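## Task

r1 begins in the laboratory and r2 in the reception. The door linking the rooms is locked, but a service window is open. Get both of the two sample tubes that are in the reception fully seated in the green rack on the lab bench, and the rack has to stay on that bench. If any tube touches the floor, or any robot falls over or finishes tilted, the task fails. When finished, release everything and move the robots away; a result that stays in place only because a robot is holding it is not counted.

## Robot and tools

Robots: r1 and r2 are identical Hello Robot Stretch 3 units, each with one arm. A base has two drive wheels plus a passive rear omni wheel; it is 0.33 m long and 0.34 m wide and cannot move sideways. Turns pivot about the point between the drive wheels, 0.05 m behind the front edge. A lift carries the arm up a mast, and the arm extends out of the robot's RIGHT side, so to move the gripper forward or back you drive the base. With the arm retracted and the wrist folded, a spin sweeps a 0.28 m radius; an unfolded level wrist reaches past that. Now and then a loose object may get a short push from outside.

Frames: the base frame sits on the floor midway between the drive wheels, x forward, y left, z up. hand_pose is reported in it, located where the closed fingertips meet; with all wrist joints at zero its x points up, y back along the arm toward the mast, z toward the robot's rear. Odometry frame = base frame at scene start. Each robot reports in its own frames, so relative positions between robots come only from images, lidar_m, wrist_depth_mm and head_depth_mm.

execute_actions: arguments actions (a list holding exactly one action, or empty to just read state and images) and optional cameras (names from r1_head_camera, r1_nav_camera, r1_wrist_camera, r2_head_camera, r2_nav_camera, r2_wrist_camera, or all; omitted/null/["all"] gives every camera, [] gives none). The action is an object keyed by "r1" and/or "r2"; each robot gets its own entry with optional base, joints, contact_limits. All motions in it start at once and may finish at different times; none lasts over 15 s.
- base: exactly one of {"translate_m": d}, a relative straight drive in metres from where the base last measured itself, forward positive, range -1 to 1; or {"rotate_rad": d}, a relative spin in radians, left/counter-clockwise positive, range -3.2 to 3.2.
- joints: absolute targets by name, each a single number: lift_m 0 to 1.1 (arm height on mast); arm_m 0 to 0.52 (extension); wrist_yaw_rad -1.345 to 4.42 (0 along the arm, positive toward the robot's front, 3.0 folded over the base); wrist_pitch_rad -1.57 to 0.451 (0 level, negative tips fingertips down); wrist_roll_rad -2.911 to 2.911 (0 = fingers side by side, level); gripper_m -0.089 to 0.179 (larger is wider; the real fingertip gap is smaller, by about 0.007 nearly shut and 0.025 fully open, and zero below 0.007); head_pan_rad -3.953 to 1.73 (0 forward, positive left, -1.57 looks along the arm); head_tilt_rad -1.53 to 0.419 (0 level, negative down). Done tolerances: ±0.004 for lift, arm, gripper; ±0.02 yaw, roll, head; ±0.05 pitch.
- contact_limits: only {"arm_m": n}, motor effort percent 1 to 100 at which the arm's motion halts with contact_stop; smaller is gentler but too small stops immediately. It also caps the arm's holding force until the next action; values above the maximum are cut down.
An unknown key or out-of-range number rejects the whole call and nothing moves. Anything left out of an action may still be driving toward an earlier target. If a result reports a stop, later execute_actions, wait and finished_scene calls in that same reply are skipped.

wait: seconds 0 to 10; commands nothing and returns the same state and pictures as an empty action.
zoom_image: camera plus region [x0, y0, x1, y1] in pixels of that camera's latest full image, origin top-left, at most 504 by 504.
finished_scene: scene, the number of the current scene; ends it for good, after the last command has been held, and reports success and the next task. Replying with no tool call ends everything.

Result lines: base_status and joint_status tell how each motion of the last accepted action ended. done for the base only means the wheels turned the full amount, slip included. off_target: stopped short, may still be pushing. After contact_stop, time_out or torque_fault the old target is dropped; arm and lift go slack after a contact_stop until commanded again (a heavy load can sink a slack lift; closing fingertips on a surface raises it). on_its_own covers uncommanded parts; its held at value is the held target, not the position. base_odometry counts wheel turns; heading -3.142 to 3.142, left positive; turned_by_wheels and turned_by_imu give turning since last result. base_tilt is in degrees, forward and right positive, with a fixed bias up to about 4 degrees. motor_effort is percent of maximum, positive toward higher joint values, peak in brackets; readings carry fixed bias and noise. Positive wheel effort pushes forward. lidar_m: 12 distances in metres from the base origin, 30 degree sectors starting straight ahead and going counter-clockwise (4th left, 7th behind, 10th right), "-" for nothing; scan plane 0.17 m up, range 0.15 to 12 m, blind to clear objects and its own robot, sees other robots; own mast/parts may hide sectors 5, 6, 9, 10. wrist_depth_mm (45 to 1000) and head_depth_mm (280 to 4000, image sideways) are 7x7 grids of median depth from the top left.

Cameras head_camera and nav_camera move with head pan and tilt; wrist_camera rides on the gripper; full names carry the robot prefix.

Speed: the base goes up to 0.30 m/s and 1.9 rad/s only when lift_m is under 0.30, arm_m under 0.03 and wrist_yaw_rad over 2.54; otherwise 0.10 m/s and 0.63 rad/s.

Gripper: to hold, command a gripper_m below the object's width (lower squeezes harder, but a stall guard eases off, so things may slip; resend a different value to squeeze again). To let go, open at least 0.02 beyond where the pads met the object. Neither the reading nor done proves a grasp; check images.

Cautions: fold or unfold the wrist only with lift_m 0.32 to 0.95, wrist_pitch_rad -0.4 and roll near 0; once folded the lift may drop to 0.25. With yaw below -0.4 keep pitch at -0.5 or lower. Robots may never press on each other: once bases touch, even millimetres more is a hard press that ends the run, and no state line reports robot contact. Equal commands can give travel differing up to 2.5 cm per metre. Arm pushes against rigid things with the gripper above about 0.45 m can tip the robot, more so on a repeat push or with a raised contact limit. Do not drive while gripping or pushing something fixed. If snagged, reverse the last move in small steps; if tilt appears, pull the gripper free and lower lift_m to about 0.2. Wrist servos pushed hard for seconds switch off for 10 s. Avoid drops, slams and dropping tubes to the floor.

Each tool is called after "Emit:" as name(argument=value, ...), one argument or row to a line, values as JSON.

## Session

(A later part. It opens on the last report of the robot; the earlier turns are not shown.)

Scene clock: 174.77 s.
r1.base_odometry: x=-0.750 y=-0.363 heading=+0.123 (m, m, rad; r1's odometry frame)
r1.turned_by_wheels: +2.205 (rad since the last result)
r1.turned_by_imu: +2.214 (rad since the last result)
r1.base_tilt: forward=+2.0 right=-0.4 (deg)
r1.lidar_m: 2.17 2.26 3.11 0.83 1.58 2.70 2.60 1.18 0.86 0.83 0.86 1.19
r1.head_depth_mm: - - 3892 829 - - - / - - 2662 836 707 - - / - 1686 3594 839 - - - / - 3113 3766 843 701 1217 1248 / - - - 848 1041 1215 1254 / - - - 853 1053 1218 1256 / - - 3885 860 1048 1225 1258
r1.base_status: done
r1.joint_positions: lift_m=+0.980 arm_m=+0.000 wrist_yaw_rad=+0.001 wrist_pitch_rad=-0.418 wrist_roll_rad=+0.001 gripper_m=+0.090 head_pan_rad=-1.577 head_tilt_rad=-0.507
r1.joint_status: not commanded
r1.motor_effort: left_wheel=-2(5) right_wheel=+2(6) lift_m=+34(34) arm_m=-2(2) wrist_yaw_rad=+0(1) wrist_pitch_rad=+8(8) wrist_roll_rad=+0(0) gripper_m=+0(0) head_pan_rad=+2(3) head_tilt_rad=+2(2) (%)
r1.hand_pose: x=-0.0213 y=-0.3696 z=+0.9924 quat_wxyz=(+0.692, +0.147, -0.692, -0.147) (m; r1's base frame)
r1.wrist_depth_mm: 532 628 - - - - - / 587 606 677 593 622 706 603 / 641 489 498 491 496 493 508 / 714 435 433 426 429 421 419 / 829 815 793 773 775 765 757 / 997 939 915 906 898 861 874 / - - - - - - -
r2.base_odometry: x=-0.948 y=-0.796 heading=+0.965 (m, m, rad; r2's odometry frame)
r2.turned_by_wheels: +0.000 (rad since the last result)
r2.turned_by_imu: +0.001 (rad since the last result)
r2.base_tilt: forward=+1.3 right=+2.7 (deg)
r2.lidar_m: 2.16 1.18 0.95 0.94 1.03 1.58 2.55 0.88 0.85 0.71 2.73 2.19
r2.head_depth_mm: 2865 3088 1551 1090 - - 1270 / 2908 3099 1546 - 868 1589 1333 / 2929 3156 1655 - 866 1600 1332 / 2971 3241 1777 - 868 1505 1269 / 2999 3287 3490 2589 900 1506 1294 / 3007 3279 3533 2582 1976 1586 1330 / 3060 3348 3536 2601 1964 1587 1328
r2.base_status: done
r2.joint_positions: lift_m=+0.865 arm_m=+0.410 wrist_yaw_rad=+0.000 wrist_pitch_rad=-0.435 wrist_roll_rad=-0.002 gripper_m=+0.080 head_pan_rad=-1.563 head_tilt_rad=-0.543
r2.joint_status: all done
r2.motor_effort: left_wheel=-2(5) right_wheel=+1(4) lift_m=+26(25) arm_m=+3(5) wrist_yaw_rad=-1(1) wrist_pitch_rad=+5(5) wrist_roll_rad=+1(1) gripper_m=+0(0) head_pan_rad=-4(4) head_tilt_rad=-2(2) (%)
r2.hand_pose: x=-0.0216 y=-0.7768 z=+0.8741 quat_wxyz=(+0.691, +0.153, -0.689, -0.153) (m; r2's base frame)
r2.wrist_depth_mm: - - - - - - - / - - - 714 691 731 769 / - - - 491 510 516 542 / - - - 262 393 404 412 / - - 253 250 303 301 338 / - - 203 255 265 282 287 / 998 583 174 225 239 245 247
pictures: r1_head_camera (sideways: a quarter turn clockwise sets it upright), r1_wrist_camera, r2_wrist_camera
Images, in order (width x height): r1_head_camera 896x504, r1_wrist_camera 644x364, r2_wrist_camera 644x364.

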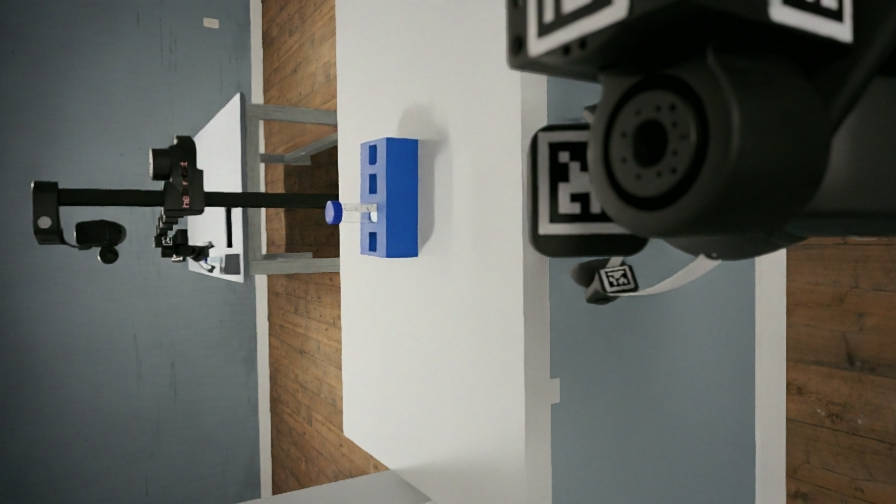

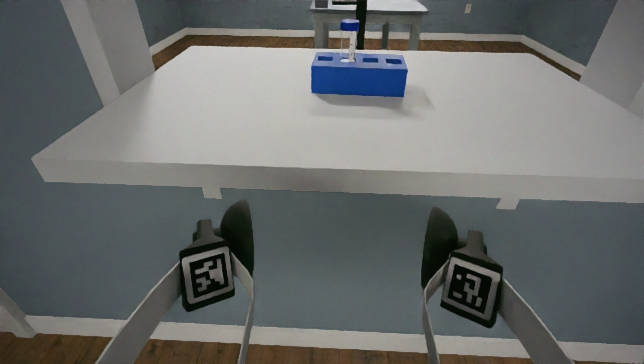

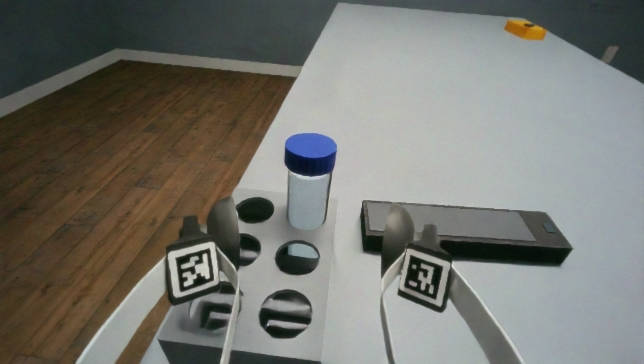

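Emit:
execute_actions(
  actions=[
    {"r2":{"joints":{"arm_m":0.485}},"r1":{"base":{"translate_m":-0.022},"joints":{"arm_m":0.12,"wrist_pitch_rad":-0.15,"lift_m":0.93}}},
  ],
  cameras=["r2_wrist_camera"],
)

Emit:
execute_actions(
  actions=[
    {"r2":{"joints":{"gripper_m":0.003}},"r1":{"joints":{"arm_m":0.25,"lift_m":0.915}}},
  ],
  cameras=["r2_wrist_camera","r1_wrist_camera"],
)

Scene clock: 177.53 s.
r1.base_odometry: x=-0.772 y=-0.366 heading=+0.123 (m, m, rad; r1's odometry frame)
r1.turned_by_wheels: +0.000 (rad since the last result)
r1.turned_by_imu: -0.001 (rad since the last result)
r1.base_tilt: forward=+2.1 right=-0.5 (deg)
r1.lidar_m: 2.19 2.28 3.16 0.83 1.51 2.68 2.58 1.18 0.86 0.83 0.87 1.19
r1.head_depth_mm: - - 3979 900 - 1274 1235 / - - 2646 926 - 1284 1251 / - 2504 3677 894 - 1277 1244 / - 2780 3745 899 1048 1234 1248 / - - - 849 1042 1217 1255 / - - - 850 1048 1222 1258 / - - - 862 1046 1219 1258
r1.base_status: done
r1.joint_positions: lift_m=+0.930 arm_m=+0.120 wrist_yaw_rad=+0.001 wrist_pitch_rad=-0.172 wrist_roll_rad=+0.001 gripper_m=+0.090 head_pan_rad=-1.577 head_tilt_rad=-0.507
r1.joint_status: all done
r1.motor_effort: left_wheel=-1(6) right_wheel=+2(3) lift_m=+24(30) arm_m=+3(3) wrist_yaw_rad=-2(1) wrist_pitch_rad=+10(12) wrist_roll_rad=+0(0) gripper_m=+0(0) head_pan_rad=+3(2) head_tilt_rad=+2(2) (%)
r1.hand_pose: x=-0.0213 y=-0.5130 z=+1.0014 quat_wxyz=(+0.704, +0.061, -0.705, -0.061) (m; r1's base frame)
r1.wrist_depth_mm: 479 - - - - - - / 478 - - - - - - / 485 - - - - - - / 498 542 533 503 515 561 544 / 386 384 410 396 397 413 406 / 305 309 298 311 314 329 320 / 624 619 602 611 303 584 295
r2.base_odometry: x=-0.948 y=-0.796 heading=+0.965 (m, m, rad; r2's odometry frame)
r2.turned_by_wheels: +0.000 (rad since the last result)
r2.turned_by_imu: +0.001 (rad since the last result)
r2.base_tilt: forward=+1.3 right=+2.7 (deg)
r2.lidar_m: 2.16 1.18 0.95 0.94 1.03 1.58 2.56 0.88 0.85 0.72 2.73 2.19
r2.head_depth_mm: 2858 3090 1560 1111 - - 1299 / 2920 3137 1662 - 865 1600 1334 / 2934 3128 1790 971 866 1592 1333 / 2960 3212 3409 935 869 1513 1267 / 2998 3279 3501 2584 900 1504 1296 / 3018 3298 3509 2593 1969 1588 1325 / 3069 3308 3543 2591 1950 1586 1329
r2.base_status: not commanded
r2.joint_positions: lift_m=+0.865 arm_m=+0.485 wrist_yaw_rad=+0.000 wrist_pitch_rad=-0.435 wrist_roll_rad=-0.002 gripper_m=+0.080 head_pan_rad=-1.563 head_tilt_rad=-0.543
r2.joint_status: all done
r2.motor_effort: left_wheel=-3(3) right_wheel=+2(2) lift_m=+26(26) arm_m=+4(3) wrist_yaw_rad=+0(1) wrist_pitch_rad=+5(5) wrist_roll_rad=+1(1) gripper_m=+0(0) head_pan_rad=-5(5) head_tilt_rad=-3(3) (%)
r2.hand_pose: x=-0.0216 y=-0.8518 z=+0.8741 quat_wxyz=(+0.691, +0.153, -0.689, -0.153) (m; r2's base frame)
r2.wrist_depth_mm: - - - - - - - / - - - 715 697 730 787 / - - - 487 508 528 546 / - - - 389 394 402 416 / - - 318 155 335 336 337 / - - 218 170 251 253 269 / 989 - 175 181 233 235 236
pictures: r2_wrist_camera
Images, in order (width x height): r2_wrist_camera 644x364.

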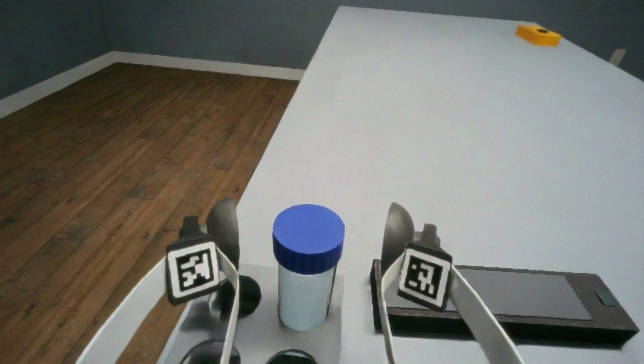

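Scene clock: 179.73 s.
r1.base_odometry: x=-0.772 y=-0.366 heading=+0.123 (m, m, rad; r1's odometry frame)
r1.turned_by_wheels: +0.000 (rad since the last result)
r1.turned_by_imu: +0.000 (rad since the last result)
r1.base_tilt: forward=+2.0 right=-0.6 (deg)
r1.lidar_m: 2.19 2.29 3.16 0.83 1.51 2.67 2.58 1.17 0.86 0.83 0.87 1.20
r1.head_depth_mm: - - 3975 919 - 1236 1238 / - - 2689 - 1061 1209 1242 / - 2505 3714 - 1084 1213 1243 / - 2752 3818 826 1064 1214 1245 / - - - 848 1045 1215 1251 / - - - 854 1044 1219 1256 / - - - 858 1046 1224 1256
r1.base_status: not commanded
r1.joint_positions: lift_m=+0.915 arm_m=+0.250 wrist_yaw_rad=+0.001 wrist_pitch_rad=-0.171 wrist_roll_rad=+0.001 gripper_m=+0.090 head_pan_rad=-1.577 head_tilt_rad=-0.507
r1.joint_status: all done
r1.motor_effort: left_wheel=-1(1) right_wheel=+2(2) lift_m=+24(23) arm_m=+2(1) wrist_yaw_rad=-1(0) wrist_pitch_rad=+9(10) wrist_roll_rad=+0(0) gripper_m=-1(0) head_pan_rad=+3(3) head_tilt_rad=+3(3) (%)
r1.hand_pose: x=-0.0213 y=-0.6431 z=+0.9865 quat_wxyz=(+0.704, +0.061, -0.705, -0.061) (m; r1's base frame)
r1.wrist_depth_mm: - - - - - - - / - - - - - - - / - - - - - - - / 447 486 499 386 450 530 528 / 359 360 383 368 374 376 380 / 284 284 276 287 289 307 299 / 232 234 236 237 240 233 244
r2.base_odometry: x=-0.948 y=-0.796 heading=+0.965 (m, m, rad; r2's odometry frame)
r2.turned_by_wheels: +0.000 (rad since the last result)
r2.turned_by_imu: +0.001 (rad since the last result)
r2.base_tilt: forward=+1.3 right=+2.7 (deg)
r2.lidar_m: 2.16 1.18 0.95 0.94 1.02 1.58 2.55 0.88 0.85 0.71 2.74 2.18
r2.head_depth_mm: 2853 3113 1556 1111 - - 1297 / 2926 3098 1669 - 863 1591 1334 / 2918 3151 1775 972 868 1597 1332 / 2969 3222 3415 935 868 1503 1268 / 3016 3271 3482 2586 900 1498 1295 / 3013 3274 3476 2578 1974 1584 1329 / 3049 3328 3540 2571 1976 1585 1324
r2.base_status: not commanded
r2.joint_positions: lift_m=+0.865 arm_m=+0.485 wrist_yaw_rad=+0.000 wrist_pitch_rad=-0.436 wrist_roll_rad=-0.002 gripper_m=+0.004 head_pan_rad=-1.563 head_tilt_rad=-0.543
r2.joint_status: all done
r2.motor_effort: left_wheel=-3(2) right_wheel=+1(2) lift_m=+26(26) arm_m=+4(4) wrist_yaw_rad=+1(1) wrist_pitch_rad=+6(6) wrist_roll_rad=+1(1) gripper_m=-15(91) head_pan_rad=-5(5) head_tilt_rad=-3(2) (%)
r2.hand_pose: x=-0.0216 y=-0.8518 z=+0.8739 quat_wxyz=(+0.691, +0.153, -0.689, -0.153) (m; r2's base frame)
r2.wrist_depth_mm: - - - - - - - / - - - 726 688 731 779 / - - - 489 508 525 539 / - - - 385 391 400 413 / - - - 147 326 332 338 / - - 223 165 248 253 267 / - 961 176 175 234 234 237
pictures: r1_wrist_camera, r2_wrist_camera
Images, in order (width x height): r1_wrist_camera 644x364, r2_wrist_camera 644x364.

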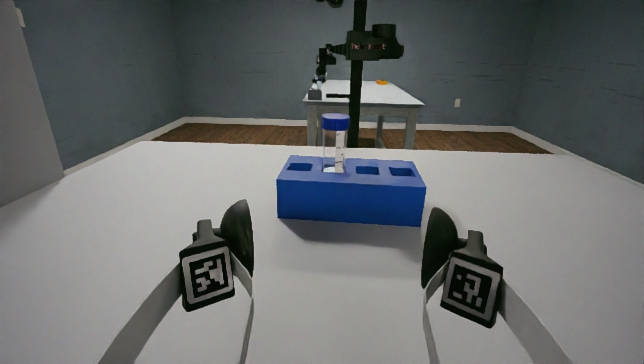

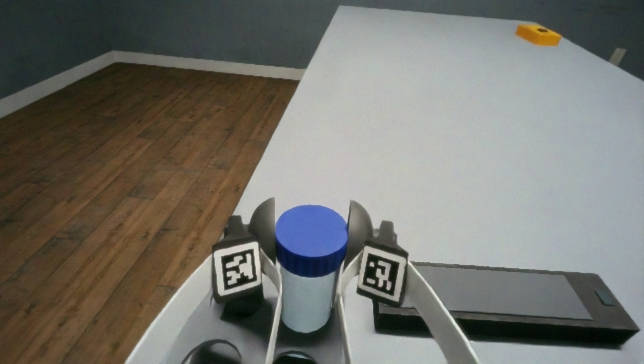

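Emit:
execute_actions(
  actions=[
    {"r2":{"joints":{"lift_m":0.95,"gripper_m":-0.004}},"r1":{"joints":{"arm_m":0.42,"lift_m":0.908}}},
  ],
  cameras=["r2_wrist_camera","r1_wrist_camera"],
)

Scene clock: 182.40 s.
r1.base_odometry: x=-0.772 y=-0.366 heading=+0.123 (m, m, rad; r1's odometry frame)
r1.turned_by_wheels: +0.000 (rad since the last result)
r1.turned_by_imu: +0.000 (rad since the last result)
r1.base_tilt: forward=+2.1 right=-0.5 (deg)
r1.lidar_m: 2.20 2.28 3.17 0.83 1.51 2.67 2.58 1.18 0.87 0.83 0.87 1.20
r1.head_depth_mm: - - 3980 919 - 1211 1245 / - - - 777 1043 1206 1246 / - 2519 - 762 1043 1218 1242 / - 2651 - 802 1043 1214 1244 / - - - 846 1048 1215 1254 / - - - 853 1042 1217 1251 / - - - 857 1050 1217 1255
r1.base_status: not commanded
r1.joint_positions: lift_m=+0.908 arm_m=+0.420 wrist_yaw_rad=+0.001 wrist_pitch_rad=-0.171 wrist_roll_rad=+0.001 gripper_m=+0.090 head_pan_rad=-1.577 head_tilt_rad=-0.507
r1.joint_status: all done
r1.motor_effort: left_wheel=-1(1) right_wheel=+2(2) lift_m=+23(23) arm_m=+2(2) wrist_yaw_rad=-1(1) wrist_pitch_rad=+10(10) wrist_roll_rad=+1(0) gripper_m=+0(0) head_pan_rad=+3(2) head_tilt_rad=+2(2) (%)
r1.hand_pose: x=-0.0213 y=-0.8131 z=+0.9796 quat_wxyz=(+0.704, +0.061, -0.705, -0.060) (m; r1's base frame)
r1.wrist_depth_mm: - - - - - - - / - - - - - - - / - - - - - - - / - 475 483 457 497 513 513 / 344 346 286 258 276 365 371 / 269 271 234 224 222 294 286 / 223 224 226 228 228 224 234
r2.base_odometry: x=-0.948 y=-0.796 heading=+0.965 (m, m, rad; r2's odometry frame)
r2.turned_by_wheels: +0.000 (rad since the last result)
r2.turned_by_imu: +0.001 (rad since the last result)
r2.base_tilt: forward=+1.3 right=+2.7 (deg)
r2.lidar_m: 2.16 1.18 0.95 0.94 1.02 1.59 2.56 0.88 0.85 0.71 2.74 2.19
r2.head_depth_mm: 2875 3115 1785 - 862 1595 1328 / 2899 3128 - 977 863 1586 1333 / 2911 3139 1366 1058 868 1591 1331 / 2969 3201 - 937 866 1503 1270 / 3007 3240 3479 2618 900 1506 1302 / 2992 3323 3532 2588 1962 1591 1327 / 3050 3330 3568 2577 1964 1590 1327
r2.base_status: not commanded
r2.joint_positions: lift_m=+0.950 arm_m=+0.485 wrist_yaw_rad=+0.000 wrist_pitch_rad=-0.437 wrist_roll_rad=-0.002 gripper_m=-0.003 head_pan_rad=-1.563 head_tilt_rad=-0.543
r2.joint_status: all done
r2.motor_effort: left_wheel=-2(3) right_wheel=+1(2) lift_m=+41(44) arm_m=+4(4) wrist_yaw_rad=-1(0) wrist_pitch_rad=+6(6) wrist_roll_rad=+1(1) gripper_m=-19(56) head_pan_rad=-4(5) head_tilt_rad=-3(2) (%)
r2.hand_pose: x=-0.0216 y=-0.8516 z=+0.9582 quat_wxyz=(+0.691, +0.154, -0.689, -0.153) (m; r2's base frame)
r2.wrist_depth_mm: - - - - - - - / - - - - 967 - - / - - - 706 674 710 739 / - - - 526 529 555 562 / - - - 147 455 453 468 / - - 359 164 372 390 392 / - - 323 247 302 309 338
pictures: r1_wrist_camera, r2_wrist_camera
Images, in order (width x height): r1_wrist_camera 644x364, r2_wrist_camera 644x364.

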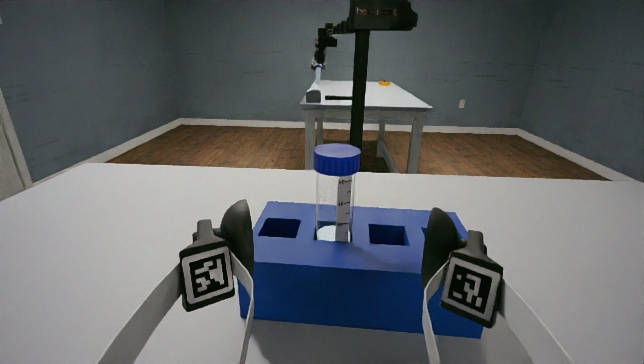

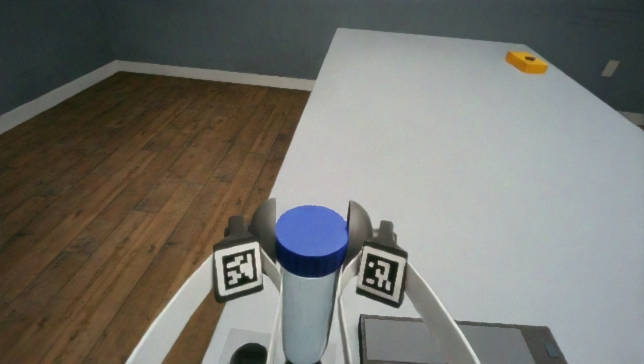

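Emit:
execute_actions(
  actions=[
    {"r2":{"joints":{"lift_m":1.0,"arm_m":0.33}},"r1":{"joints":{"arm_m":0.515,"lift_m":0.913}}},
  ],
  cameras=["r1_wrist_camera"],
)

Scene clock: 185.17 s.
r1.base_odometry: x=-0.772 y=-0.366 heading=+0.123 (m, m, rad; r1's odometry frame)
r1.turned_by_wheels: +0.000 (rad since the last result)
r1.turned_by_imu: +0.000 (rad since the last result)
r1.base_tilt: forward=+2.1 right=-0.5 (deg)
r1.lidar_m: 2.20 2.28 3.16 0.83 1.50 2.67 2.58 1.17 0.86 0.83 0.87 1.19
r1.head_depth_mm: - - 3897 - - 1230 1235 / - - - 796 1042 1212 1235 / - 2719 - 838 1039 1203 1248 / - 3123 3974 842 1041 1216 1244 / - - - 849 1047 1217 1257 / - - - 848 1048 1221 1255 / - - - 856 1045 1222 1260
r1.base_status: not commanded
r1.joint_positions: lift_m=+0.913 arm_m=+0.515 wrist_yaw_rad=+0.001 wrist_pitch_rad=-0.171 wrist_roll_rad=+0.001 gripper_m=+0.090 head_pan_rad=-1.577 head_tilt_rad=-0.507
r1.joint_status: all done
r1.motor_effort: left_wheel=-1(1) right_wheel=+2(2) lift_m=+34(35) arm_m=+2(6) wrist_yaw_rad=-1(1) wrist_pitch_rad=+9(9) wrist_roll_rad=+1(1) gripper_m=+0(0) head_pan_rad=+3(1) head_tilt_rad=+2(2) (%)
r1.hand_pose: x=-0.0213 y=-0.9081 z=+0.9841 quat_wxyz=(+0.704, +0.061, -0.705, -0.060) (m; r1's base frame)
r1.wrist_depth_mm: - - - - - - - / - - - - - - - / - - - - - - - / - - - - - - - / 351 354 379 147 364 372 376 / 279 278 206 201 210 300 290 / 230 230 192 170 184 189 242
r2.base_odometry: x=-0.948 y=-0.796 heading=+0.965 (m, m, rad; r2's odometry frame)
r2.turned_by_wheels: +0.000 (rad since the last result)
r2.turned_by_imu: +0.001 (rad since the last result)
r2.base_tilt: forward=+1.3 right=+2.7 (deg)
r2.lidar_m: 2.16 1.18 0.95 0.94 1.02 1.58 2.55 0.88 0.85 0.71 2.73 2.19
r2.head_depth_mm: 2882 3079 - 1020 849 1594 1334 / 2913 3071 1454 1063 863 1588 1330 / 2936 3099 - 1062 867 1591 1332 / 2970 3166 - 926 865 1506 1268 / 3011 3278 3434 2586 898 1501 1297 / 3032 3298 3461 2597 1976 1587 1329 / 3062 3357 3562 2561 1982 1582 1321
r2.base_status: not commanded
r2.joint_positions: lift_m=+1.000 arm_m=+0.330 wrist_yaw_rad=+0.000 wrist_pitch_rad=-0.437 wrist_roll_rad=-0.002 gripper_m=-0.003 head_pan_rad=-1.563 head_tilt_rad=-0.543
r2.joint_status: all done
r2.motor_effort: left_wheel=-3(3) right_wheel=+1(2) lift_m=+41(41) arm_m=-4(3) wrist_yaw_rad=-1(0) wrist_pitch_rad=+6(6) wrist_roll_rad=+1(1) gripper_m=-18(18) head_pan_rad=-5(4) head_tilt_rad=-2(2) (%)
r2.hand_pose: x=-0.0215 y=-0.6972 z=+1.0081 quat_wxyz=(+0.691, +0.154, -0.689, -0.154) (m; r2's base frame)
r2.wrist_depth_mm: - - - - - - - / - - - - - - - / - - - 793 795 801 - / - - - 612 621 648 666 / - - - 147 526 526 538 / - - 396 163 443 448 458 / - - 348 331 375 387 395
pictures: r1_wrist_camera
Images, in order (width x height): r1_wrist_camera 644x364.

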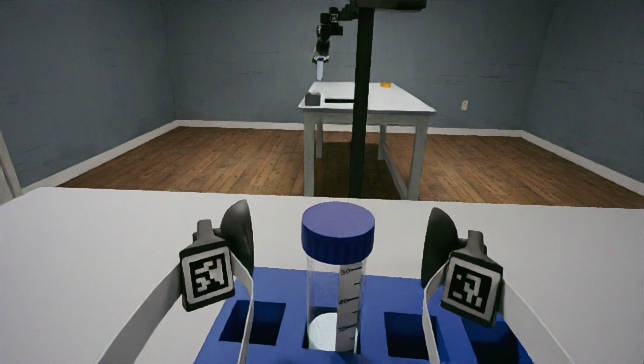

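Emit:
execute_actions(
  actions=[
    {"r2":{"joints":{"lift_m":1.04,"arm_m":0.18,"head_tilt_rad":-0.494}},"r1":{"joints":{"gripper_m":0.002}}},
  ],
  cameras=["r1_wrist_camera"],
)

Emit:
execute_actions(
  actions=[
    {"r2":{"base":{"rotate_rad":-1.595},"joints":{"arm_m":0.0}},"r1":{"joints":{"lift_m":0.99}}},
  ],
  cameras=["r1_wrist_camera"],
)

Scene clock: 187.87 s.
r1.base_odometry: x=-0.772 y=-0.366 heading=+0.123 (m, m, rad; r1's odometry frame)
r1.turned_by_wheels: +0.000 (rad since the last result)
r1.turned_by_imu: +0.000 (rad since the last result)
r1.base_tilt: forward=+2.1 right=-0.3 (deg)
r1.lidar_m: 2.20 2.29 3.15 0.83 1.51 2.68 2.58 1.18 0.86 0.83 0.87 1.19
r1.head_depth_mm: - - - - - 1236 1240 / - - - 795 1044 1207 1245 / - 3103 - 838 1036 1213 1247 / - 3183 - 841 1037 1215 1251 / - - - 848 1042 1217 1252 / - - - 853 1041 1222 1261 / - - - 859 1047 1218 1253
r1.base_status: not commanded
r1.joint_positions: lift_m=+0.913 arm_m=+0.515 wrist_yaw_rad=+0.001 wrist_pitch_rad=-0.171 wrist_roll_rad=+0.001 gripper_m=+0.003 head_pan_rad=-1.577 head_tilt_rad=-0.507
r1.joint_status: all done
r1.motor_effort: left_wheel=-1(1) right_wheel=+2(1) lift_m=+34(34) arm_m=+3(2) wrist_yaw_rad=-1(1) wrist_pitch_rad=+9(9) wrist_roll_rad=+0(1) gripper_m=-13(98) head_pan_rad=+3(2) head_tilt_rad=+2(2) (%)
r1.hand_pose: x=-0.0213 y=-0.9081 z=+0.9841 quat_wxyz=(+0.704, +0.061, -0.705, -0.060) (m; r1's base frame)
r1.wrist_depth_mm: - - - - - - - / - - - - - - - / - - - - - - - / - - - - - - - / 348 353 361 140 386 370 376 / 275 278 283 199 - 289 293 / 228 231 172 170 191 187 239
r2.base_odometry: x=-0.948 y=-0.796 heading=+0.965 (m, m, rad; r2's odometry frame)
r2.turned_by_wheels: +0.000 (rad since the last result)
r2.turned_by_imu: +0.001 (rad since the last result)
r2.base_tilt: forward=+1.3 right=+2.7 (deg)
r2.lidar_m: 2.16 1.18 0.95 0.94 1.03 1.58 2.56 0.88 0.85 0.71 2.74 2.19
r2.head_depth_mm: 2882 3034 1703 1048 854 1603 1366 / 2893 - - 1025 853 1606 1368 / 2958 3147 - - 856 1654 1367 / 2968 3175 - - 849 1563 1305 / 2985 3239 3507 2784 884 1562 1334 / 3032 3285 3523 2809 2075 1651 1371 / 3067 3313 3576 2807 2077 1642 1363
r2.base_status: not commanded
r2.joint_positions: lift_m=+1.040 arm_m=+0.180 wrist_yaw_rad=+0.000 wrist_pitch_rad=-0.438 wrist_roll_rad=-0.002 gripper_m=-0.003 head_pan_rad=-1.563 head_tilt_rad=-0.501
r2.joint_status: all done
r2.motor_effort: left_wheel=-3(3) right_wheel=+1(2) lift_m=+41(42) arm_m=-4(4) wrist_yaw_rad=+0(0) wrist_pitch_rad=+6(6) wrist_roll_rad=+1(1) gripper_m=-18(18) head_pan_rad=-4(4) head_tilt_rad=+2(5) (%)
r2.hand_pose: x=-0.0215 y=-0.5472 z=+1.0480 quat_wxyz=(+0.691, +0.154, -0.689, -0.154) (m; r2's base frame)
r2.wrist_depth_mm: - - - - - - - / - - - - - - - / - - - 840 888 916 - / - - - 664 701 720 742 / - - - 148 579 585 607 / - - - 162 489 493 509 / - - - 527 - 455 454
pictures: r1_wrist_camera
Images, in order (width x height): r1_wrist_camera 644x364.

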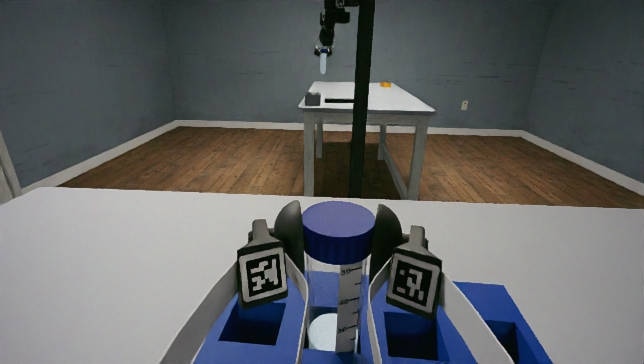

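Scene clock: 191.33 s.
r1.base_odometry: x=-0.772 y=-0.366 heading=+0.123 (m, m, rad; r1's odometry frame)
r1.turned_by_wheels: +0.000 (rad since the last result)
r1.turned_by_imu: -0.001 (rad since the last result)
r1.base_tilt: forward=+2.0 right=-0.5 (deg)
r1.lidar_m: 2.20 2.28 3.16 0.83 1.51 2.68 2.59 1.18 0.87 0.83 0.86 1.19
r1.head_depth_mm: - - - 791 1040 1208 1240 / - - 1115 836 1036 1210 1240 / - 3357 1120 842 1042 1213 1246 / 1609 - 1786 845 1045 1215 1256 / - - - 846 1045 1212 1250 / - - - 850 1045 1221 1256 / - - - 857 1053 1220 1253
r1.base_status: not commanded
r1.joint_positions: lift_m=+0.990 arm_m=+0.515 wrist_yaw_rad=+0.001 wrist_pitch_rad=-0.171 wrist_roll_rad=+0.001 gripper_m=+0.003 head_pan_rad=-1.577 head_tilt_rad=-0.507
r1.joint_status: all done
r1.motor_effort: left_wheel=-1(1) right_wheel=+2(2) lift_m=+34(36) arm_m=+2(2) wrist_yaw_rad=+0(1) wrist_pitch_rad=+10(9) wrist_roll_rad=+1(0) gripper_m=-13(13) head_pan_rad=+2(3) head_tilt_rad=+2(2) (%)
r1.hand_pose: x=-0.0213 y=-0.9081 z=+1.0611 quat_wxyz=(+0.704, +0.061, -0.705, -0.060) (m; r1's base frame)
r1.wrist_depth_mm: - - - - - - - / - - - - - - - / - - - - - - - / - - - - - - - / - - - 141 - - - / 385 391 389 379 - 402 406 / 319 322 323 187 325 332 333
r2.base_odometry: x=-0.948 y=-0.796 heading=-0.630 (m, m, rad; r2's odometry frame)
r2.turned_by_wheels: -1.595 (rad since the last result)
r2.turned_by_imu: -1.597 (rad since the last result)
r2.base_tilt: forward=+1.3 right=+2.7 (deg)
r2.lidar_m: 0.71 2.77 2.19 2.16 1.20 0.95 0.94 1.02 1.55 2.56 2.77 0.85
r2.head_depth_mm: 2159 2337 2537 - - - - / 2195 2381 2566 - - - - / 2209 2384 2590 - - - - / 2229 2430 2630 - - - - / 2235 2448 2628 2797 2083 1654 1366 / 2282 2480 2695 2797 2077 1647 1367 / 2288 2491 2731 2777 2083 1649 1366
r2.base_status: done
r2.joint_positions: lift_m=+1.040 arm_m=+0.000 wrist_yaw_rad=+0.000 wrist_pitch_rad=-0.438 wrist_roll_rad=-0.002 gripper_m=-0.003 head_pan_rad=-1.563 head_tilt_rad=-0.501
r2.joint_status: all done
r2.motor_effort: left_wheel=+3(9) right_wheel=-1(4) lift_m=+41(41) arm_m=-4(4) wrist_yaw_rad=+0(0) wrist_pitch_rad=+6(6) wrist_roll_rad=+1(1) gripper_m=-18(18) head_pan_rad=-4(5) head_tilt_rad=+2(2) (%)
r2.hand_pose: x=-0.0215 y=-0.3672 z=+1.0480 quat_wxyz=(+0.691, +0.154, -0.689, -0.154) (m; r2's base frame)
r2.wrist_depth_mm: - - - - - - - / - - - - - - - / - - - - - - - / - - - - - - - / - - - 147 - - - / - - - 163 - - - / - - - - - - -
pictures: r1_wrist_camera
Images, in order (width x height): r1_wrist_camera 644x364.

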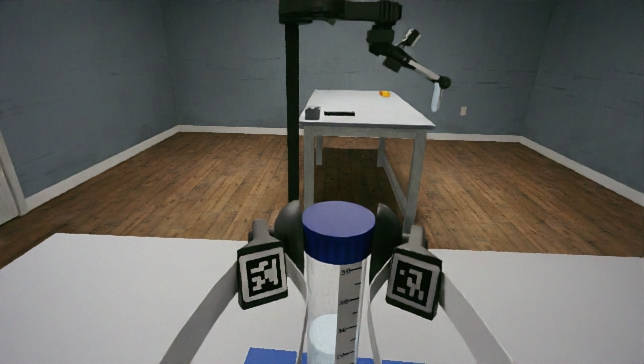

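Emit:
execute_actions(
  actions=[
    {"r2":{"base":{"translate_m":-0.15}},"r1":{"joints":{"arm_m":0.22,"gripper_m":-0.004}}},
  ],
  cameras=[],
)

Emit:
execute_actions(
  actions=[
    {"r2":{"base":{"rotate_rad":-1.716}},"r1":{"joints":{"arm_m":0.0}}},
  ],
  cameras=[],
)

Emit:
execute_actions(
  actions=[
    {"r2":{"base":{"translate_m":0.028},"joints":{"arm_m":0.495}},"r1":{"base":{"rotate_rad":3.14},"joints":{"lift_m":0.90,"head_tilt_rad":-0.55}}},
  ],
  cameras=["r1_wrist_camera","r1_head_camera","r2_wrist_camera","r2_head_camera"],
)

Scene clock: 196.50 s.
r1.base_odometry: x=-0.772 y=-0.366 heading=+0.123 (m, m, rad; r1's odometry frame)
r1.turned_by_wheels: +0.000 (rad since the last result)
r1.turned_by_imu: -0.001 (rad since the last result)
r1.base_tilt: forward=+2.1 right=-0.5 (deg)
r1.lidar_m: 2.20 2.29 3.14 0.84 1.51 2.67 2.58 1.17 0.87 0.83 0.86 1.19
r1.head_depth_mm: - - - 752 1034 1211 1240 / - - - - 1035 1216 1238 / - 3095 - - 1039 1211 1251 / 1477 3134 2596 824 1044 1209 1251 / - - - 847 1045 1208 1252 / - - - 853 1044 1220 1257 / - - - 855 1048 1219 1256
r1.base_status: not commanded
r1.joint_positions: lift_m=+0.990 arm_m=+0.220 wrist_yaw_rad=+0.001 wrist_pitch_rad=-0.171 wrist_roll_rad=+0.001 gripper_m=-0.003 head_pan_rad=-1.577 head_tilt_rad=-0.507
r1.joint_status: all done
r1.motor_effort: left_wheel=-1(1) right_wheel=+2(2) lift_m=+34(34) arm_m=-3(1) wrist_yaw_rad=-1(0) wrist_pitch_rad=+9(9) wrist_roll_rad=+1(1) gripper_m=-14(54) head_pan_rad=+3(4) head_tilt_rad=+3(2) (%)
r1.hand_pose: x=-0.0213 y=-0.6137 z=+1.0611 quat_wxyz=(+0.704, +0.061, -0.705, -0.060) (m; r1's base frame)
r1.wrist_depth_mm: - - - - - - - / - - - - - - - / 478 - - - - - - / 474 733 672 691 705 734 - / 460 500 502 141 512 516 524 / 387 391 395 383 - 405 404 / 321 321 319 186 327 335 333
r2.base_odometry: x=-1.070 y=-0.708 heading=-0.630 (m, m, rad; r2's odometry frame)
r2.turned_by_wheels: +0.000 (rad since the last result)
r2.turned_by_imu: +0.001 (rad since the last result)
r2.base_tilt: forward=+1.3 right=+2.7 (deg)
r2.lidar_m: 0.86 2.80 2.21 2.02 1.01 0.80 0.79 0.86 1.30 2.54 2.75 0.97
r2.head_depth_mm: 2167 2334 2508 - - - - / 2177 2344 2568 - - - - / 2210 2369 2589 - - - - / 2229 2404 2596 - - - - / 2236 2440 2628 2760 2092 1662 1372 / 2274 2449 2663 2824 2080 1654 1364 / 2260 2483 2706 2806 2064 1649 1370
r2.base_status: done
r2.joint_positions: lift_m=+1.040 arm_m=+0.000 wrist_yaw_rad=+0.000 wrist_pitch_rad=-0.438 wrist_roll_rad=-0.002 gripper_m=-0.003 head_pan_rad=-1.563 head_tilt_rad=-0.501
r2.joint_status: not commanded
r2.motor_effort: left_wheel=+2(4) right_wheel=-1(3) lift_m=+41(41) arm_m=-4(4) wrist_yaw_rad=+0(1) wrist_pitch_rad=+6(6) wrist_roll_rad=+1(1) gripper_m=-18(18) head_pan_rad=-4(4) head_tilt_rad=+2(2) (%)
r2.hand_pose: x=-0.0215 y=-0.3672 z=+1.0480 quat_wxyz=(+0.691, +0.154, -0.689, -0.154) (m; r2's base frame)
r2.wrist_depth_mm: - - - - - - - / - - - - - - - / - - - - - - - / - - - - - - - / - - - 147 - - - / - - - 163 - - 986 / - - - - - - 996
pictures: none
No camera images: the call's "cameras" was empty. Leave "cameras" out to get every camera's image.

Scene clock: 200.20 s.
r1.base_odometry: x=-0.772 y=-0.366 heading=+0.123 (m, m, rad; r1's odometry frame)
r1.turned_by_wheels: +0.000 (rad since the last result)
r1.turned_by_imu: -0.001 (rad since the last result)
r1.base_tilt: forward=+2.1 right=-0.4 (deg)
r1.lidar_m: 2.19 2.28 3.16 0.83 1.51 2.67 2.58 1.18 0.86 0.83 0.87 1.19
r1.head_depth_mm: - - 3961 876 - - - / - - 2664 856 709 - - / - 3662 - 888 - - - / 1581 2520 2618 892 1052 1243 1247 / - - - 850 1043 1215 1253 / - - - 850 1046 1217 1256 / - - - 861 1044 1222 1254
r1.base_status: not commanded
r1.joint_positions: lift_m=+0.990 arm_m=+0.000 wrist_yaw_rad=+0.001 wrist_pitch_rad=-0.171 wrist_roll_rad=+0.001 gripper_m=-0.003 head_pan_rad=-1.577 head_tilt_rad=-0.507
r1.joint_status: all done
r1.motor_effort: left_wheel=-1(1) right_wheel=+1(2) lift_m=+35(34) arm_m=-2(3) wrist_yaw_rad=-1(1) wrist_pitch_rad=+9(10) wrist_roll_rad=+0(1) gripper_m=-16(15) head_pan_rad=+2(3) head_tilt_rad=+2(2) (%)
r1.hand_pose: x=-0.0213 y=-0.3937 z=+1.0611 quat_wxyz=(+0.704, +0.061, -0.705, -0.060) (m; r1's base frame)
r1.wrist_depth_mm: 520 - - - - - 608 / 555 - - - - - 617 / 596 673 - - - - 586 / 625 635 689 624 710 719 597 / 662 495 503 141 547 521 526 / 711 437 433 431 - 418 414 / 781 781 753 189 723 719 722
r2.base_odometry: x=-1.070 y=-0.708 heading=-2.346 (m, m, rad; r2's odometry frame)
r2.turned_by_wheels: -1.716 (rad since the last result)
r2.turned_by_imu: -1.718 (rad since the last result)
r2.base_tilt: forward=+1.3 right=+2.7 (deg)
r2.lidar_m: 2.54 2.62 0.97 0.86 3.16 2.27 2.19 1.14 0.83 0.79 0.82 1.11
r2.head_depth_mm: - - - - - - - / - - - - - - - / - - - - - - - / - 3224 3712 - - - - / - 2825 3719 854 699 1042 1184 / - - 3320 908 699 1040 1172 / - - - 907 700 1030 1165
r2.base_status: done
r2.joint_positions: lift_m=+1.040 arm_m=+0.000 wrist_yaw_rad=+0.000 wrist_pitch_rad=-0.438 wrist_roll_rad=-0.002 gripper_m=-0.003 head_pan_rad=-1.563 head_tilt_rad=-0.501
r2.joint_status: not commanded
r2.motor_effort: left_wheel=+2(9) right_wheel=-1(4) lift_m=+41(41) arm_m=-4(4) wrist_yaw_rad=-1(1) wrist_pitch_rad=+6(6) wrist_roll_rad=+1(1) gripper_m=-18(18) head_pan_rad=-4(4) head_tilt_rad=+2(2) (%)
r2.hand_pose: x=-0.0215 y=-0.3672 z=+1.0480 quat_wxyz=(+0.691, +0.154, -0.689, -0.154) (m; r2's base frame)
r2.wrist_depth_mm: - - - - - - 521 / 652 772 819 868 890 680 588 / 555 593 629 607 648 641 641 / 462 471 478 501 509 518 741 / 785 786 448 147 814 484 838 / 923 935 986 163 974 923 - / - - - - - - -
pictures: none
No camera images: the call's "cameras" was empty. Leave "cameras" out to get every camera's image.

Scene clock: 206.10 s.
r1.base_odometry: x=-0.772 y=-0.366 heading=-3.021 (m, m, rad; r1's odometry frame)
r1.turned_by_wheels: +3.140 (rad since the last result)
r1.turned_by_imu: +3.153 (rad since the last result)
r1.base_tilt: forward=+2.1 right=-0.4 (deg)
r1.lidar_m: 2.58 1.17 0.86 0.83 0.87 1.20 2.20 2.28 3.15 0.83 0.96 2.68
r1.head_depth_mm: 2966 3281 3555 2406 1822 1569 - / 2988 3303 3526 2331 1831 1545 - / 2977 3274 1482 980 1035 - - / 2988 3262 1481 976 1907 1470 1202 / 2967 3286 1510 1007 1846 1486 1231 / 3025 3260 1521 1013 1794 1475 1229 / 2974 3313 1640 1019 1862 1366 1232
r1.base_status: done
r1.joint_positions: lift_m=+0.900 arm_m=+0.000 wrist_yaw_rad=+0.001 wrist_pitch_rad=-0.171 wrist_roll_rad=+0.001 gripper_m=-0.003 head_pan_rad=-1.577 head_tilt_rad=-0.543
r1.joint_status: all done
r1.motor_effort: left_wheel=-2(6) right_wheel=+2(5) lift_m=+24(32) arm_m=-3(3) wrist_yaw_rad=-1(0) wrist_pitch_rad=+9(9) wrist_roll_rad=+1(0) gripper_m=-15(15) head_pan_rad=+2(3) head_tilt_rad=-3(8) (%)
r1.hand_pose: x=-0.0213 y=-0.3937 z=+0.9716 quat_wxyz=(+0.704, +0.061, -0.705, -0.060) (m; r1's base frame)
r1.wrist_depth_mm: - - - - - - - / - - - - - - - / - - - - - - - / - 731 745 710 - - - / - 666 651 141 - - - / - - - - - - - / - - - 187 - - -
r2.base_odometry: x=-1.089 y=-0.728 heading=-2.346 (m, m, rad; r2's odometry frame)
r2.turned_by_wheels: +0.000 (rad since the last result)
r2.turned_by_imu: +0.002 (rad since the last result)
r2.base_tilt: forward=+1.3 right=+2.8 (deg)
r2.lidar_m: 2.51 2.59 0.96 0.87 3.20 2.30 2.21 1.14 0.83 0.79 0.82 1.11
r2.head_depth_mm: - - - 910 702 1069 1217 / - - - 913 702 1063 1205 / - - - 901 700 1052 1202 / 1529 - 1644 853 700 1045 1193 / - 3778 3987 857 701 1042 1182 / - - 3719 906 701 1035 1174 / - - - 907 698 1029 1165
r2.base_status: done
r2.joint_positions: lift_m=+1.040 arm_m=+0.495 wrist_yaw_rad=+0.000 wrist_pitch_rad=-0.438 wrist_roll_rad=-0.002 gripper_m=-0.003 head_pan_rad=-1.563 head_tilt_rad=-0.501
r2.joint_status: all done
r2.motor_effort: left_wheel=+2(10) right_wheel=-1(3) lift_m=+41(41) arm_m=+4(4) wrist_yaw_rad=-1(0) wrist_pitch_rad=+6(6) wrist_roll_rad=+1(1) gripper_m=-18(18) head_pan_rad=-4(4) head_tilt_rad=+2(2) (%)
r2.hand_pose: x=-0.0215 y=-0.8615 z=+1.0480 quat_wxyz=(+0.691, +0.154, -0.689, -0.154) (m; r2's base frame)
r2.wrist_depth_mm: - - - - - - - / - - - - - - - / - - - - - - - / 454 470 485 486 494 509 - / 385 391 407 148 422 423 428 / 325 335 265 163 354 355 361 / 287 289 250 239 290 311 313
pictures: r1_head_camera (sideways: a quarter turn clockwise sets it upright), r1_wrist_camera, r2_head_camera (sideways: a quarter turn clockwise sets it upright), r2_wrist_camera
Images, in order (width x height): r1_head_camera 896x504, r1_wrist_camera 644x364, r2_head_camera 896x504, r2_wrist_camera 644x364.

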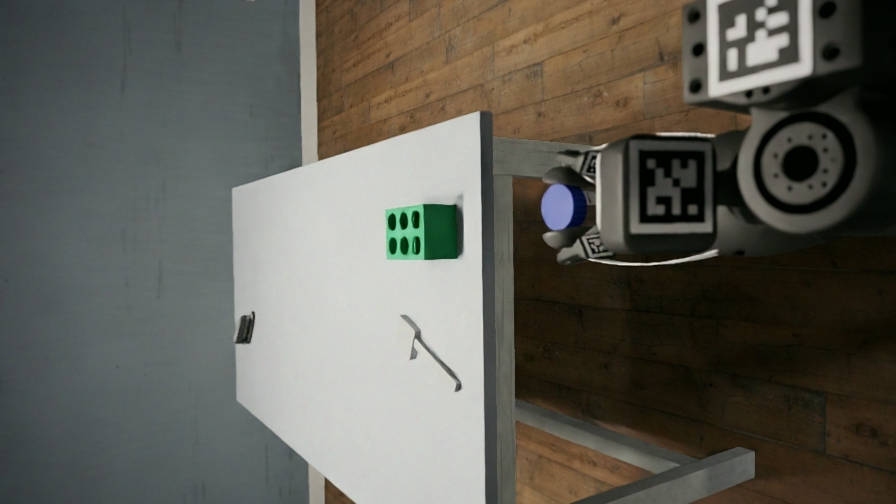

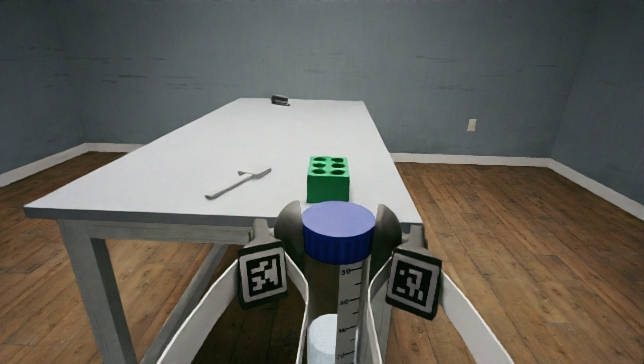

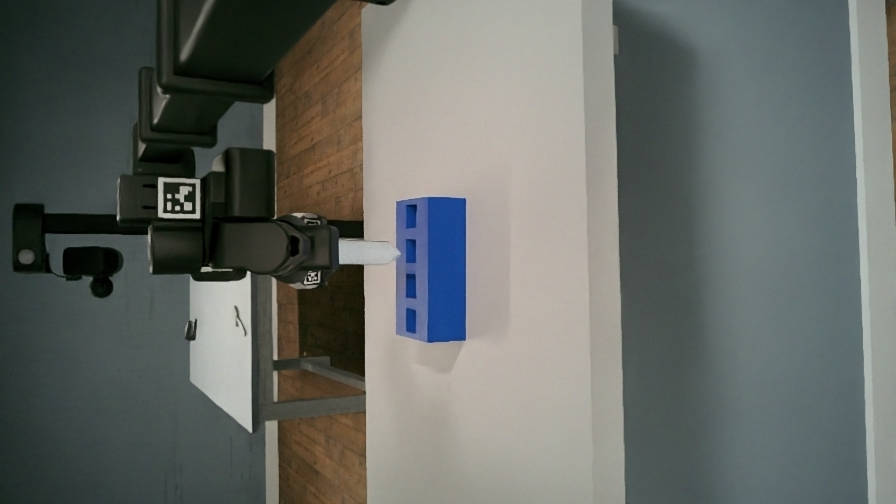

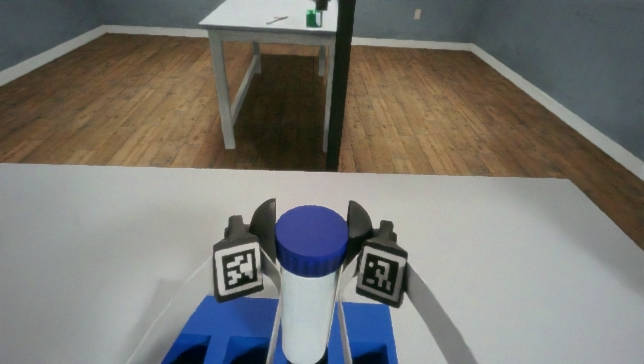

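Emit:
execute_actions(
  actions=[
    {"r2":{"base":{"translate_m":-0.003},"joints":{"lift_m":0.975}},"r1":{"joints":{"arm_m":0.15}}},
  ],
  cameras=["r2_wrist_camera"],
)

Emit:
execute_actions(
  actions=[
    {"r2":{"joints":{"gripper_m":0.08}},"r1":{"joints":{"arm_m":0.30}}},
  ],
  cameras=["r2_wrist_camera"],
)

Emit:
execute_actions(
  actions=[
    {"r2":{"joints":{"arm_m":0.31}},"r1":{"joints":{"arm_m":0.485,"lift_m":0.885}}},
  ],
  cameras=["r1_wrist_camera","r1_head_camera"],
)

Scene clock: 209.33 s.
r1.base_odometry: x=-0.772 y=-0.366 heading=-3.021 (m, m, rad; r1's odometry frame)
r1.turned_by_wheels: +0.000 (rad since the last result)
r1.turned_by_imu: +0.000 (rad since the last result)
r1.base_tilt: forward=+2.0 right=-0.5 (deg)
r1.lidar_m: 2.59 1.17 0.86 0.83 0.87 1.19 2.20 2.29 3.16 0.83 0.96 2.67
r1.head_depth_mm: 2952 3275 3518 2600 - 1375 1216 / 2948 3325 3511 2684 - 1400 1222 / 2951 3287 1485 1044 - 1346 1225 / 2964 3257 1485 983 1848 1465 1229 / 2958 3201 1502 1013 1854 1486 1230 / 3000 3280 1510 1013 1792 1483 1228 / 2973 3317 1639 1017 1863 1368 1231
r1.base_status: not commanded
r1.joint_positions: lift_m=+0.900 arm_m=+0.150 wrist_yaw_rad=+0.001 wrist_pitch_rad=-0.171 wrist_roll_rad=+0.001 gripper_m=-0.003 head_pan_rad=-1.577 head_tilt_rad=-0.543
r1.joint_status: all done
r1.motor_effort: left_wheel=-2(2) right_wheel=+2(2) lift_m=+24(24) arm_m=+3(0) wrist_yaw_rad=-1(1) wrist_pitch_rad=+10(9) wrist_roll_rad=+0(0) gripper_m=-15(15) head_pan_rad=+3(3) head_tilt_rad=-3(2) (%)
r1.hand_pose: x=-0.0213 y=-0.5431 z=+0.9716 quat_wxyz=(+0.704, +0.061, -0.705, -0.060) (m; r1's base frame)
r1.wrist_depth_mm: - - - - - - - / - - - - - - - / - - - - - - - / - 709 738 729 - - - / 520 541 549 141 - - - / 528 526 522 504 - - - / 603 - - 187 - - -
r2.base_odometry: x=-1.087 y=-0.726 heading=-2.345 (m, m, rad; r2's odometry frame)
r2.turned_by_wheels: +0.000 (rad since the last result)
r2.turned_by_imu: +0.001 (rad since the last result)
r2.base_tilt: forward=+1.2 right=+2.7 (deg)
r2.lidar_m: 2.52 2.60 0.96 0.87 3.19 2.30 2.21 1.14 0.83 0.79 0.82 1.11
r2.head_depth_mm: - - - - 702 1066 1216 / - - - 909 701 1064 1208 / - 1490 3756 900 701 1054 1199 / 1517 2824 - 853 700 1049 1195 / - 3754 - 853 701 1043 1179 / - - 3761 906 699 1036 1178 / - - - 907 698 1031 1169
r2.base_status: done
r2.joint_positions: lift_m=+0.975 arm_m=+0.495 wrist_yaw_rad=+0.000 wrist_pitch_rad=-0.437 wrist_roll_rad=-0.002 gripper_m=-0.003 head_pan_rad=-1.563 head_tilt_rad=-0.501
r2.joint_status: all done
r2.motor_effort: left_wheel=+1(4) right_wheel=+0(4) lift_m=+26(35) arm_m=+3(4) wrist_yaw_rad=+0(1) wrist_pitch_rad=+6(6) wrist_roll_rad=+1(1) gripper_m=-18(18) head_pan_rad=-4(5) head_tilt_rad=+2(2) (%)
r2.hand_pose: x=-0.0215 y=-0.8616 z=+0.9836 quat_wxyz=(+0.691, +0.154, -0.689, -0.154) (m; r2's base frame)
r2.wrist_depth_mm: - - - - - - - / - - - - - - - / 436 455 - - - - - / 353 362 372 382 390 402 409 / 298 302 316 147 323 331 337 / 253 214 209 165 277 276 284 / 223 174 178 177 200 241 245
pictures: r2_wrist_camera
Images, in order (width x height): r2_wrist_camera 644x364.

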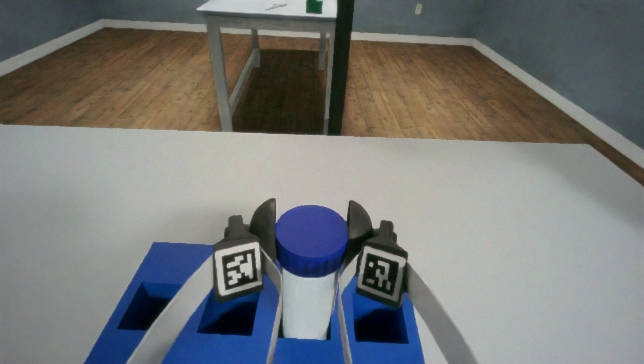

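Scene clock: 211.70 s.
r1.base_odometry: x=-0.772 y=-0.366 heading=-3.021 (m, m, rad; r1's odometry frame)
r1.turned_by_wheels: +0.000 (rad since the last result)
r1.turned_by_imu: +0.000 (rad since the last result)
r1.base_tilt: forward=+2.2 right=-0.4 (deg)
r1.lidar_m: 2.58 1.18 0.86 0.83 0.87 1.20 2.20 2.29 3.15 0.83 0.96 2.68
r1.head_depth_mm: 2935 3241 3549 2658 - 1457 1214 / 2954 3290 3525 - 1820 1463 1219 / 2976 3302 1715 - 1145 1381 1221 / 2974 3227 1592 985 1845 1470 1225 / 2963 3242 1498 1007 1850 1471 1232 / 2957 3258 1519 1018 1784 1479 1236 / 2980 3353 1649 1014 1863 1368 1237
r1.base_status: not commanded
r1.joint_positions: lift_m=+0.900 arm_m=+0.300 wrist_yaw_rad=+0.001 wrist_pitch_rad=-0.171 wrist_roll_rad=+0.001 gripper_m=-0.003 head_pan_rad=-1.577 head_tilt_rad=-0.543
r1.joint_status: all done
r1.motor_effort: left_wheel=-2(1) right_wheel=+2(2) lift_m=+24(24) arm_m=+2(2) wrist_yaw_rad=-1(1) wrist_pitch_rad=+9(9) wrist_roll_rad=+1(1) gripper_m=-15(15) head_pan_rad=+3(2) head_tilt_rad=-3(3) (%)
r1.hand_pose: x=-0.0213 y=-0.6931 z=+0.9716 quat_wxyz=(+0.704, +0.061, -0.705, -0.060) (m; r1's base frame)
r1.wrist_depth_mm: - - - - - - - / - - - - - - - / - - - - - - - / - 708 736 740 - - - / 515 529 537 141 - - - / 419 418 424 371 - - - / 346 342 347 187 357 - -
r2.base_odometry: x=-1.087 y=-0.726 heading=-2.345 (m, m, rad; r2's odometry frame)
r2.turned_by_wheels: +0.000 (rad since the last result)
r2.turned_by_imu: +0.001 (rad since the last result)
r2.base_tilt: forward=+1.3 right=+2.7 (deg)
r2.lidar_m: 2.51 2.60 0.96 0.87 3.20 2.30 2.21 1.14 0.83 0.79 0.82 1.11
r2.head_depth_mm: - - - - 701 1068 1215 / - - - 909 700 1063 1206 / - 1498 3770 898 701 1057 1198 / 1514 2545 - 851 700 1048 1192 / - 3781 - 855 701 1042 1186 / - - 3707 905 700 1033 1176 / - - - 906 698 1030 1169
r2.base_status: not commanded
r2.joint_positions: lift_m=+0.975 arm_m=+0.495 wrist_yaw_rad=+0.000 wrist_pitch_rad=-0.437 wrist_roll_rad=-0.002 gripper_m=+0.080 head_pan_rad=-1.563 head_tilt_rad=-0.501
r2.joint_status: all done
r2.motor_effort: left_wheel=+2(2) right_wheel=-1(1) lift_m=+26(26) arm_m=+3(3) wrist_yaw_rad=+0(1) wrist_pitch_rad=+6(6) wrist_roll_rad=+1(1) gripper_m=+0(83) head_pan_rad=-4(4) head_tilt_rad=+2(2) (%)
r2.hand_pose: x=-0.0215 y=-0.8616 z=+0.9836 quat_wxyz=(+0.691, +0.154, -0.689, -0.153) (m; r2's base frame)
r2.wrist_depth_mm: - - - - - - - / - - - - - - - / 439 451 - - - - - / 357 361 369 376 388 405 412 / 297 303 318 152 333 325 336 / 254 254 209 174 214 279 283 / 224 175 177 177 227 242 246
pictures: r2_wrist_camera
Images, in order (width x height): r2_wrist_camera 644x364.

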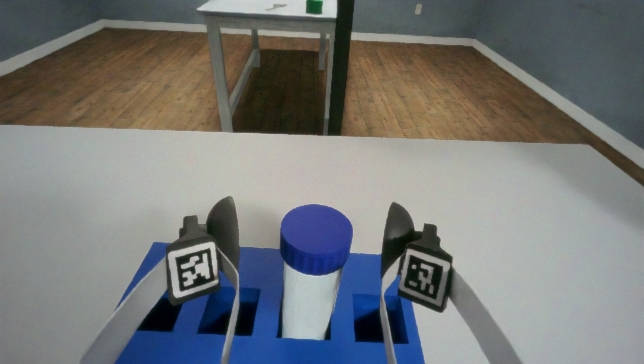

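Scene clock: 214.30 s.
r1.base_odometry: x=-0.772 y=-0.366 heading=-3.021 (m, m, rad; r1's odometry frame)
r1.turned_by_wheels: +0.000 (rad since the last result)
r1.turned_by_imu: +0.000 (rad since the last result)
r1.base_tilt: forward=+2.0 right=-0.3 (deg)
r1.lidar_m: 2.58 1.18 0.86 0.83 0.87 1.19 2.20 2.28 3.14 0.84 0.96 2.68
r1.head_depth_mm: 2975 3264 3480 2697 - 1404 1211 / 2948 3297 3572 1045 1824 1463 1218 / 2977 3295 2628 976 1137 1383 1219 / 2973 3194 1601 966 1840 1472 1225 / 2991 3241 1494 1003 1844 1480 1228 / 2964 3247 1506 1013 1788 1482 1236 / 2956 3326 1637 1015 1857 1360 1232
r1.base_status: not commanded
r1.joint_positions: lift_m=+0.885 arm_m=+0.485 wrist_yaw_rad=+0.001 wrist_pitch_rad=-0.171 wrist_roll_rad=+0.001 gripper_m=-0.003 head_pan_rad=-1.577 head_tilt_rad=-0.543
r1.joint_status: all done
r1.motor_effort: left_wheel=-1(2) right_wheel=+2(2) lift_m=+24(23) arm_m=+2(6) wrist_yaw_rad=+0(1) wrist_pitch_rad=+9(10) wrist_roll_rad=+0(0) gripper_m=-15(15) head_pan_rad=+3(3) head_tilt_rad=-3(3) (%)
r1.hand_pose: x=-0.0213 y=-0.8781 z=+0.9566 quat_wxyz=(+0.704, +0.061, -0.705, -0.060) (m; r1's base frame)
r1.wrist_depth_mm: - - - - - - - / - - - - - - - / - - - - - - - / - 679 697 709 - - - / 499 511 506 141 584 - - / 393 394 402 309 - - - / 326 326 321 186 334 - -
r2.base_odometry: x=-1.087 y=-0.726 heading=-2.345 (m, m, rad; r2's odometry frame)
r2.turned_by_wheels: +0.000 (rad since the last result)
r2.turned_by_imu: +0.001 (rad since the last result)
r2.base_tilt: forward=+1.3 right=+2.7 (deg)
r2.lidar_m: 2.51 2.60 0.96 0.87 3.20 2.29 2.21 1.14 0.83 0.79 0.82 1.11
r2.head_depth_mm: - - - - 702 1070 1216 / - - - 867 702 1064 1207 / - - - 827 703 1055 1201 / 1517 2476 2521 - 701 1050 1188 / - 3778 3982 865 701 1044 1182 / - - 3704 908 700 1037 1176 / - - - 906 699 1031 1166
r2.base_status: not commanded
r2.joint_positions: lift_m=+0.975 arm_m=+0.310 wrist_yaw_rad=+0.000 wrist_pitch_rad=-0.437 wrist_roll_rad=-0.002 gripper_m=+0.080 head_pan_rad=-1.563 head_tilt_rad=-0.501
r2.joint_status: all done
r2.motor_effort: left_wheel=+2(1) right_wheel=+0(1) lift_m=+26(26) arm_m=-3(5) wrist_yaw_rad=-1(0) wrist_pitch_rad=+6(6) wrist_roll_rad=+1(1) gripper_m=+0(0) head_pan_rad=-5(5) head_tilt_rad=+2(2) (%)
r2.hand_pose: x=-0.0215 y=-0.6772 z=+0.9836 quat_wxyz=(+0.691, +0.154, -0.689, -0.153) (m; r2's base frame)
r2.wrist_depth_mm: - - - - - - - / 592 - - - - - - / 446 456 441 358 507 527 - / 355 363 314 318 391 402 424 / 296 305 317 317 329 330 338 / 256 259 261 269 262 283 284 / 225 227 232 235 239 242 245
pictures: r1_head_camera (sideways: a quarter turn clockwise sets it upright), r1_wrist_camera
Images, in order (width x height): r1_head_camera 896x504, r1_wrist_camera 644x364.

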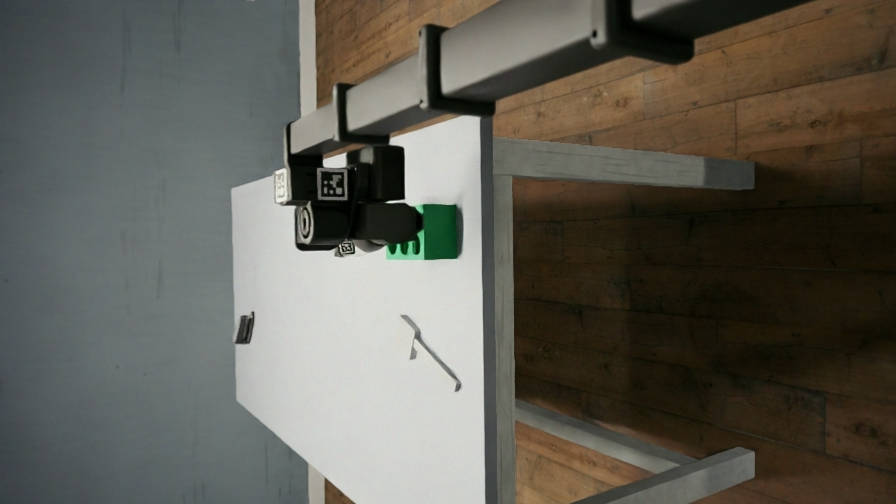

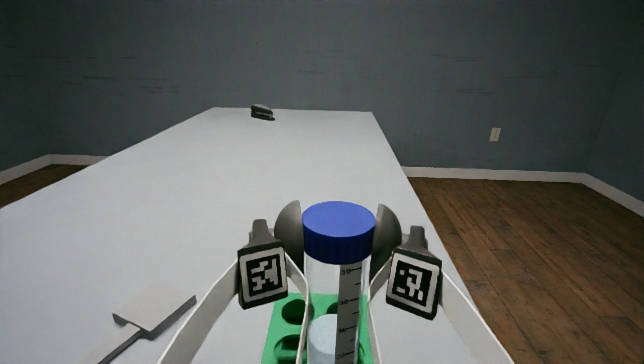

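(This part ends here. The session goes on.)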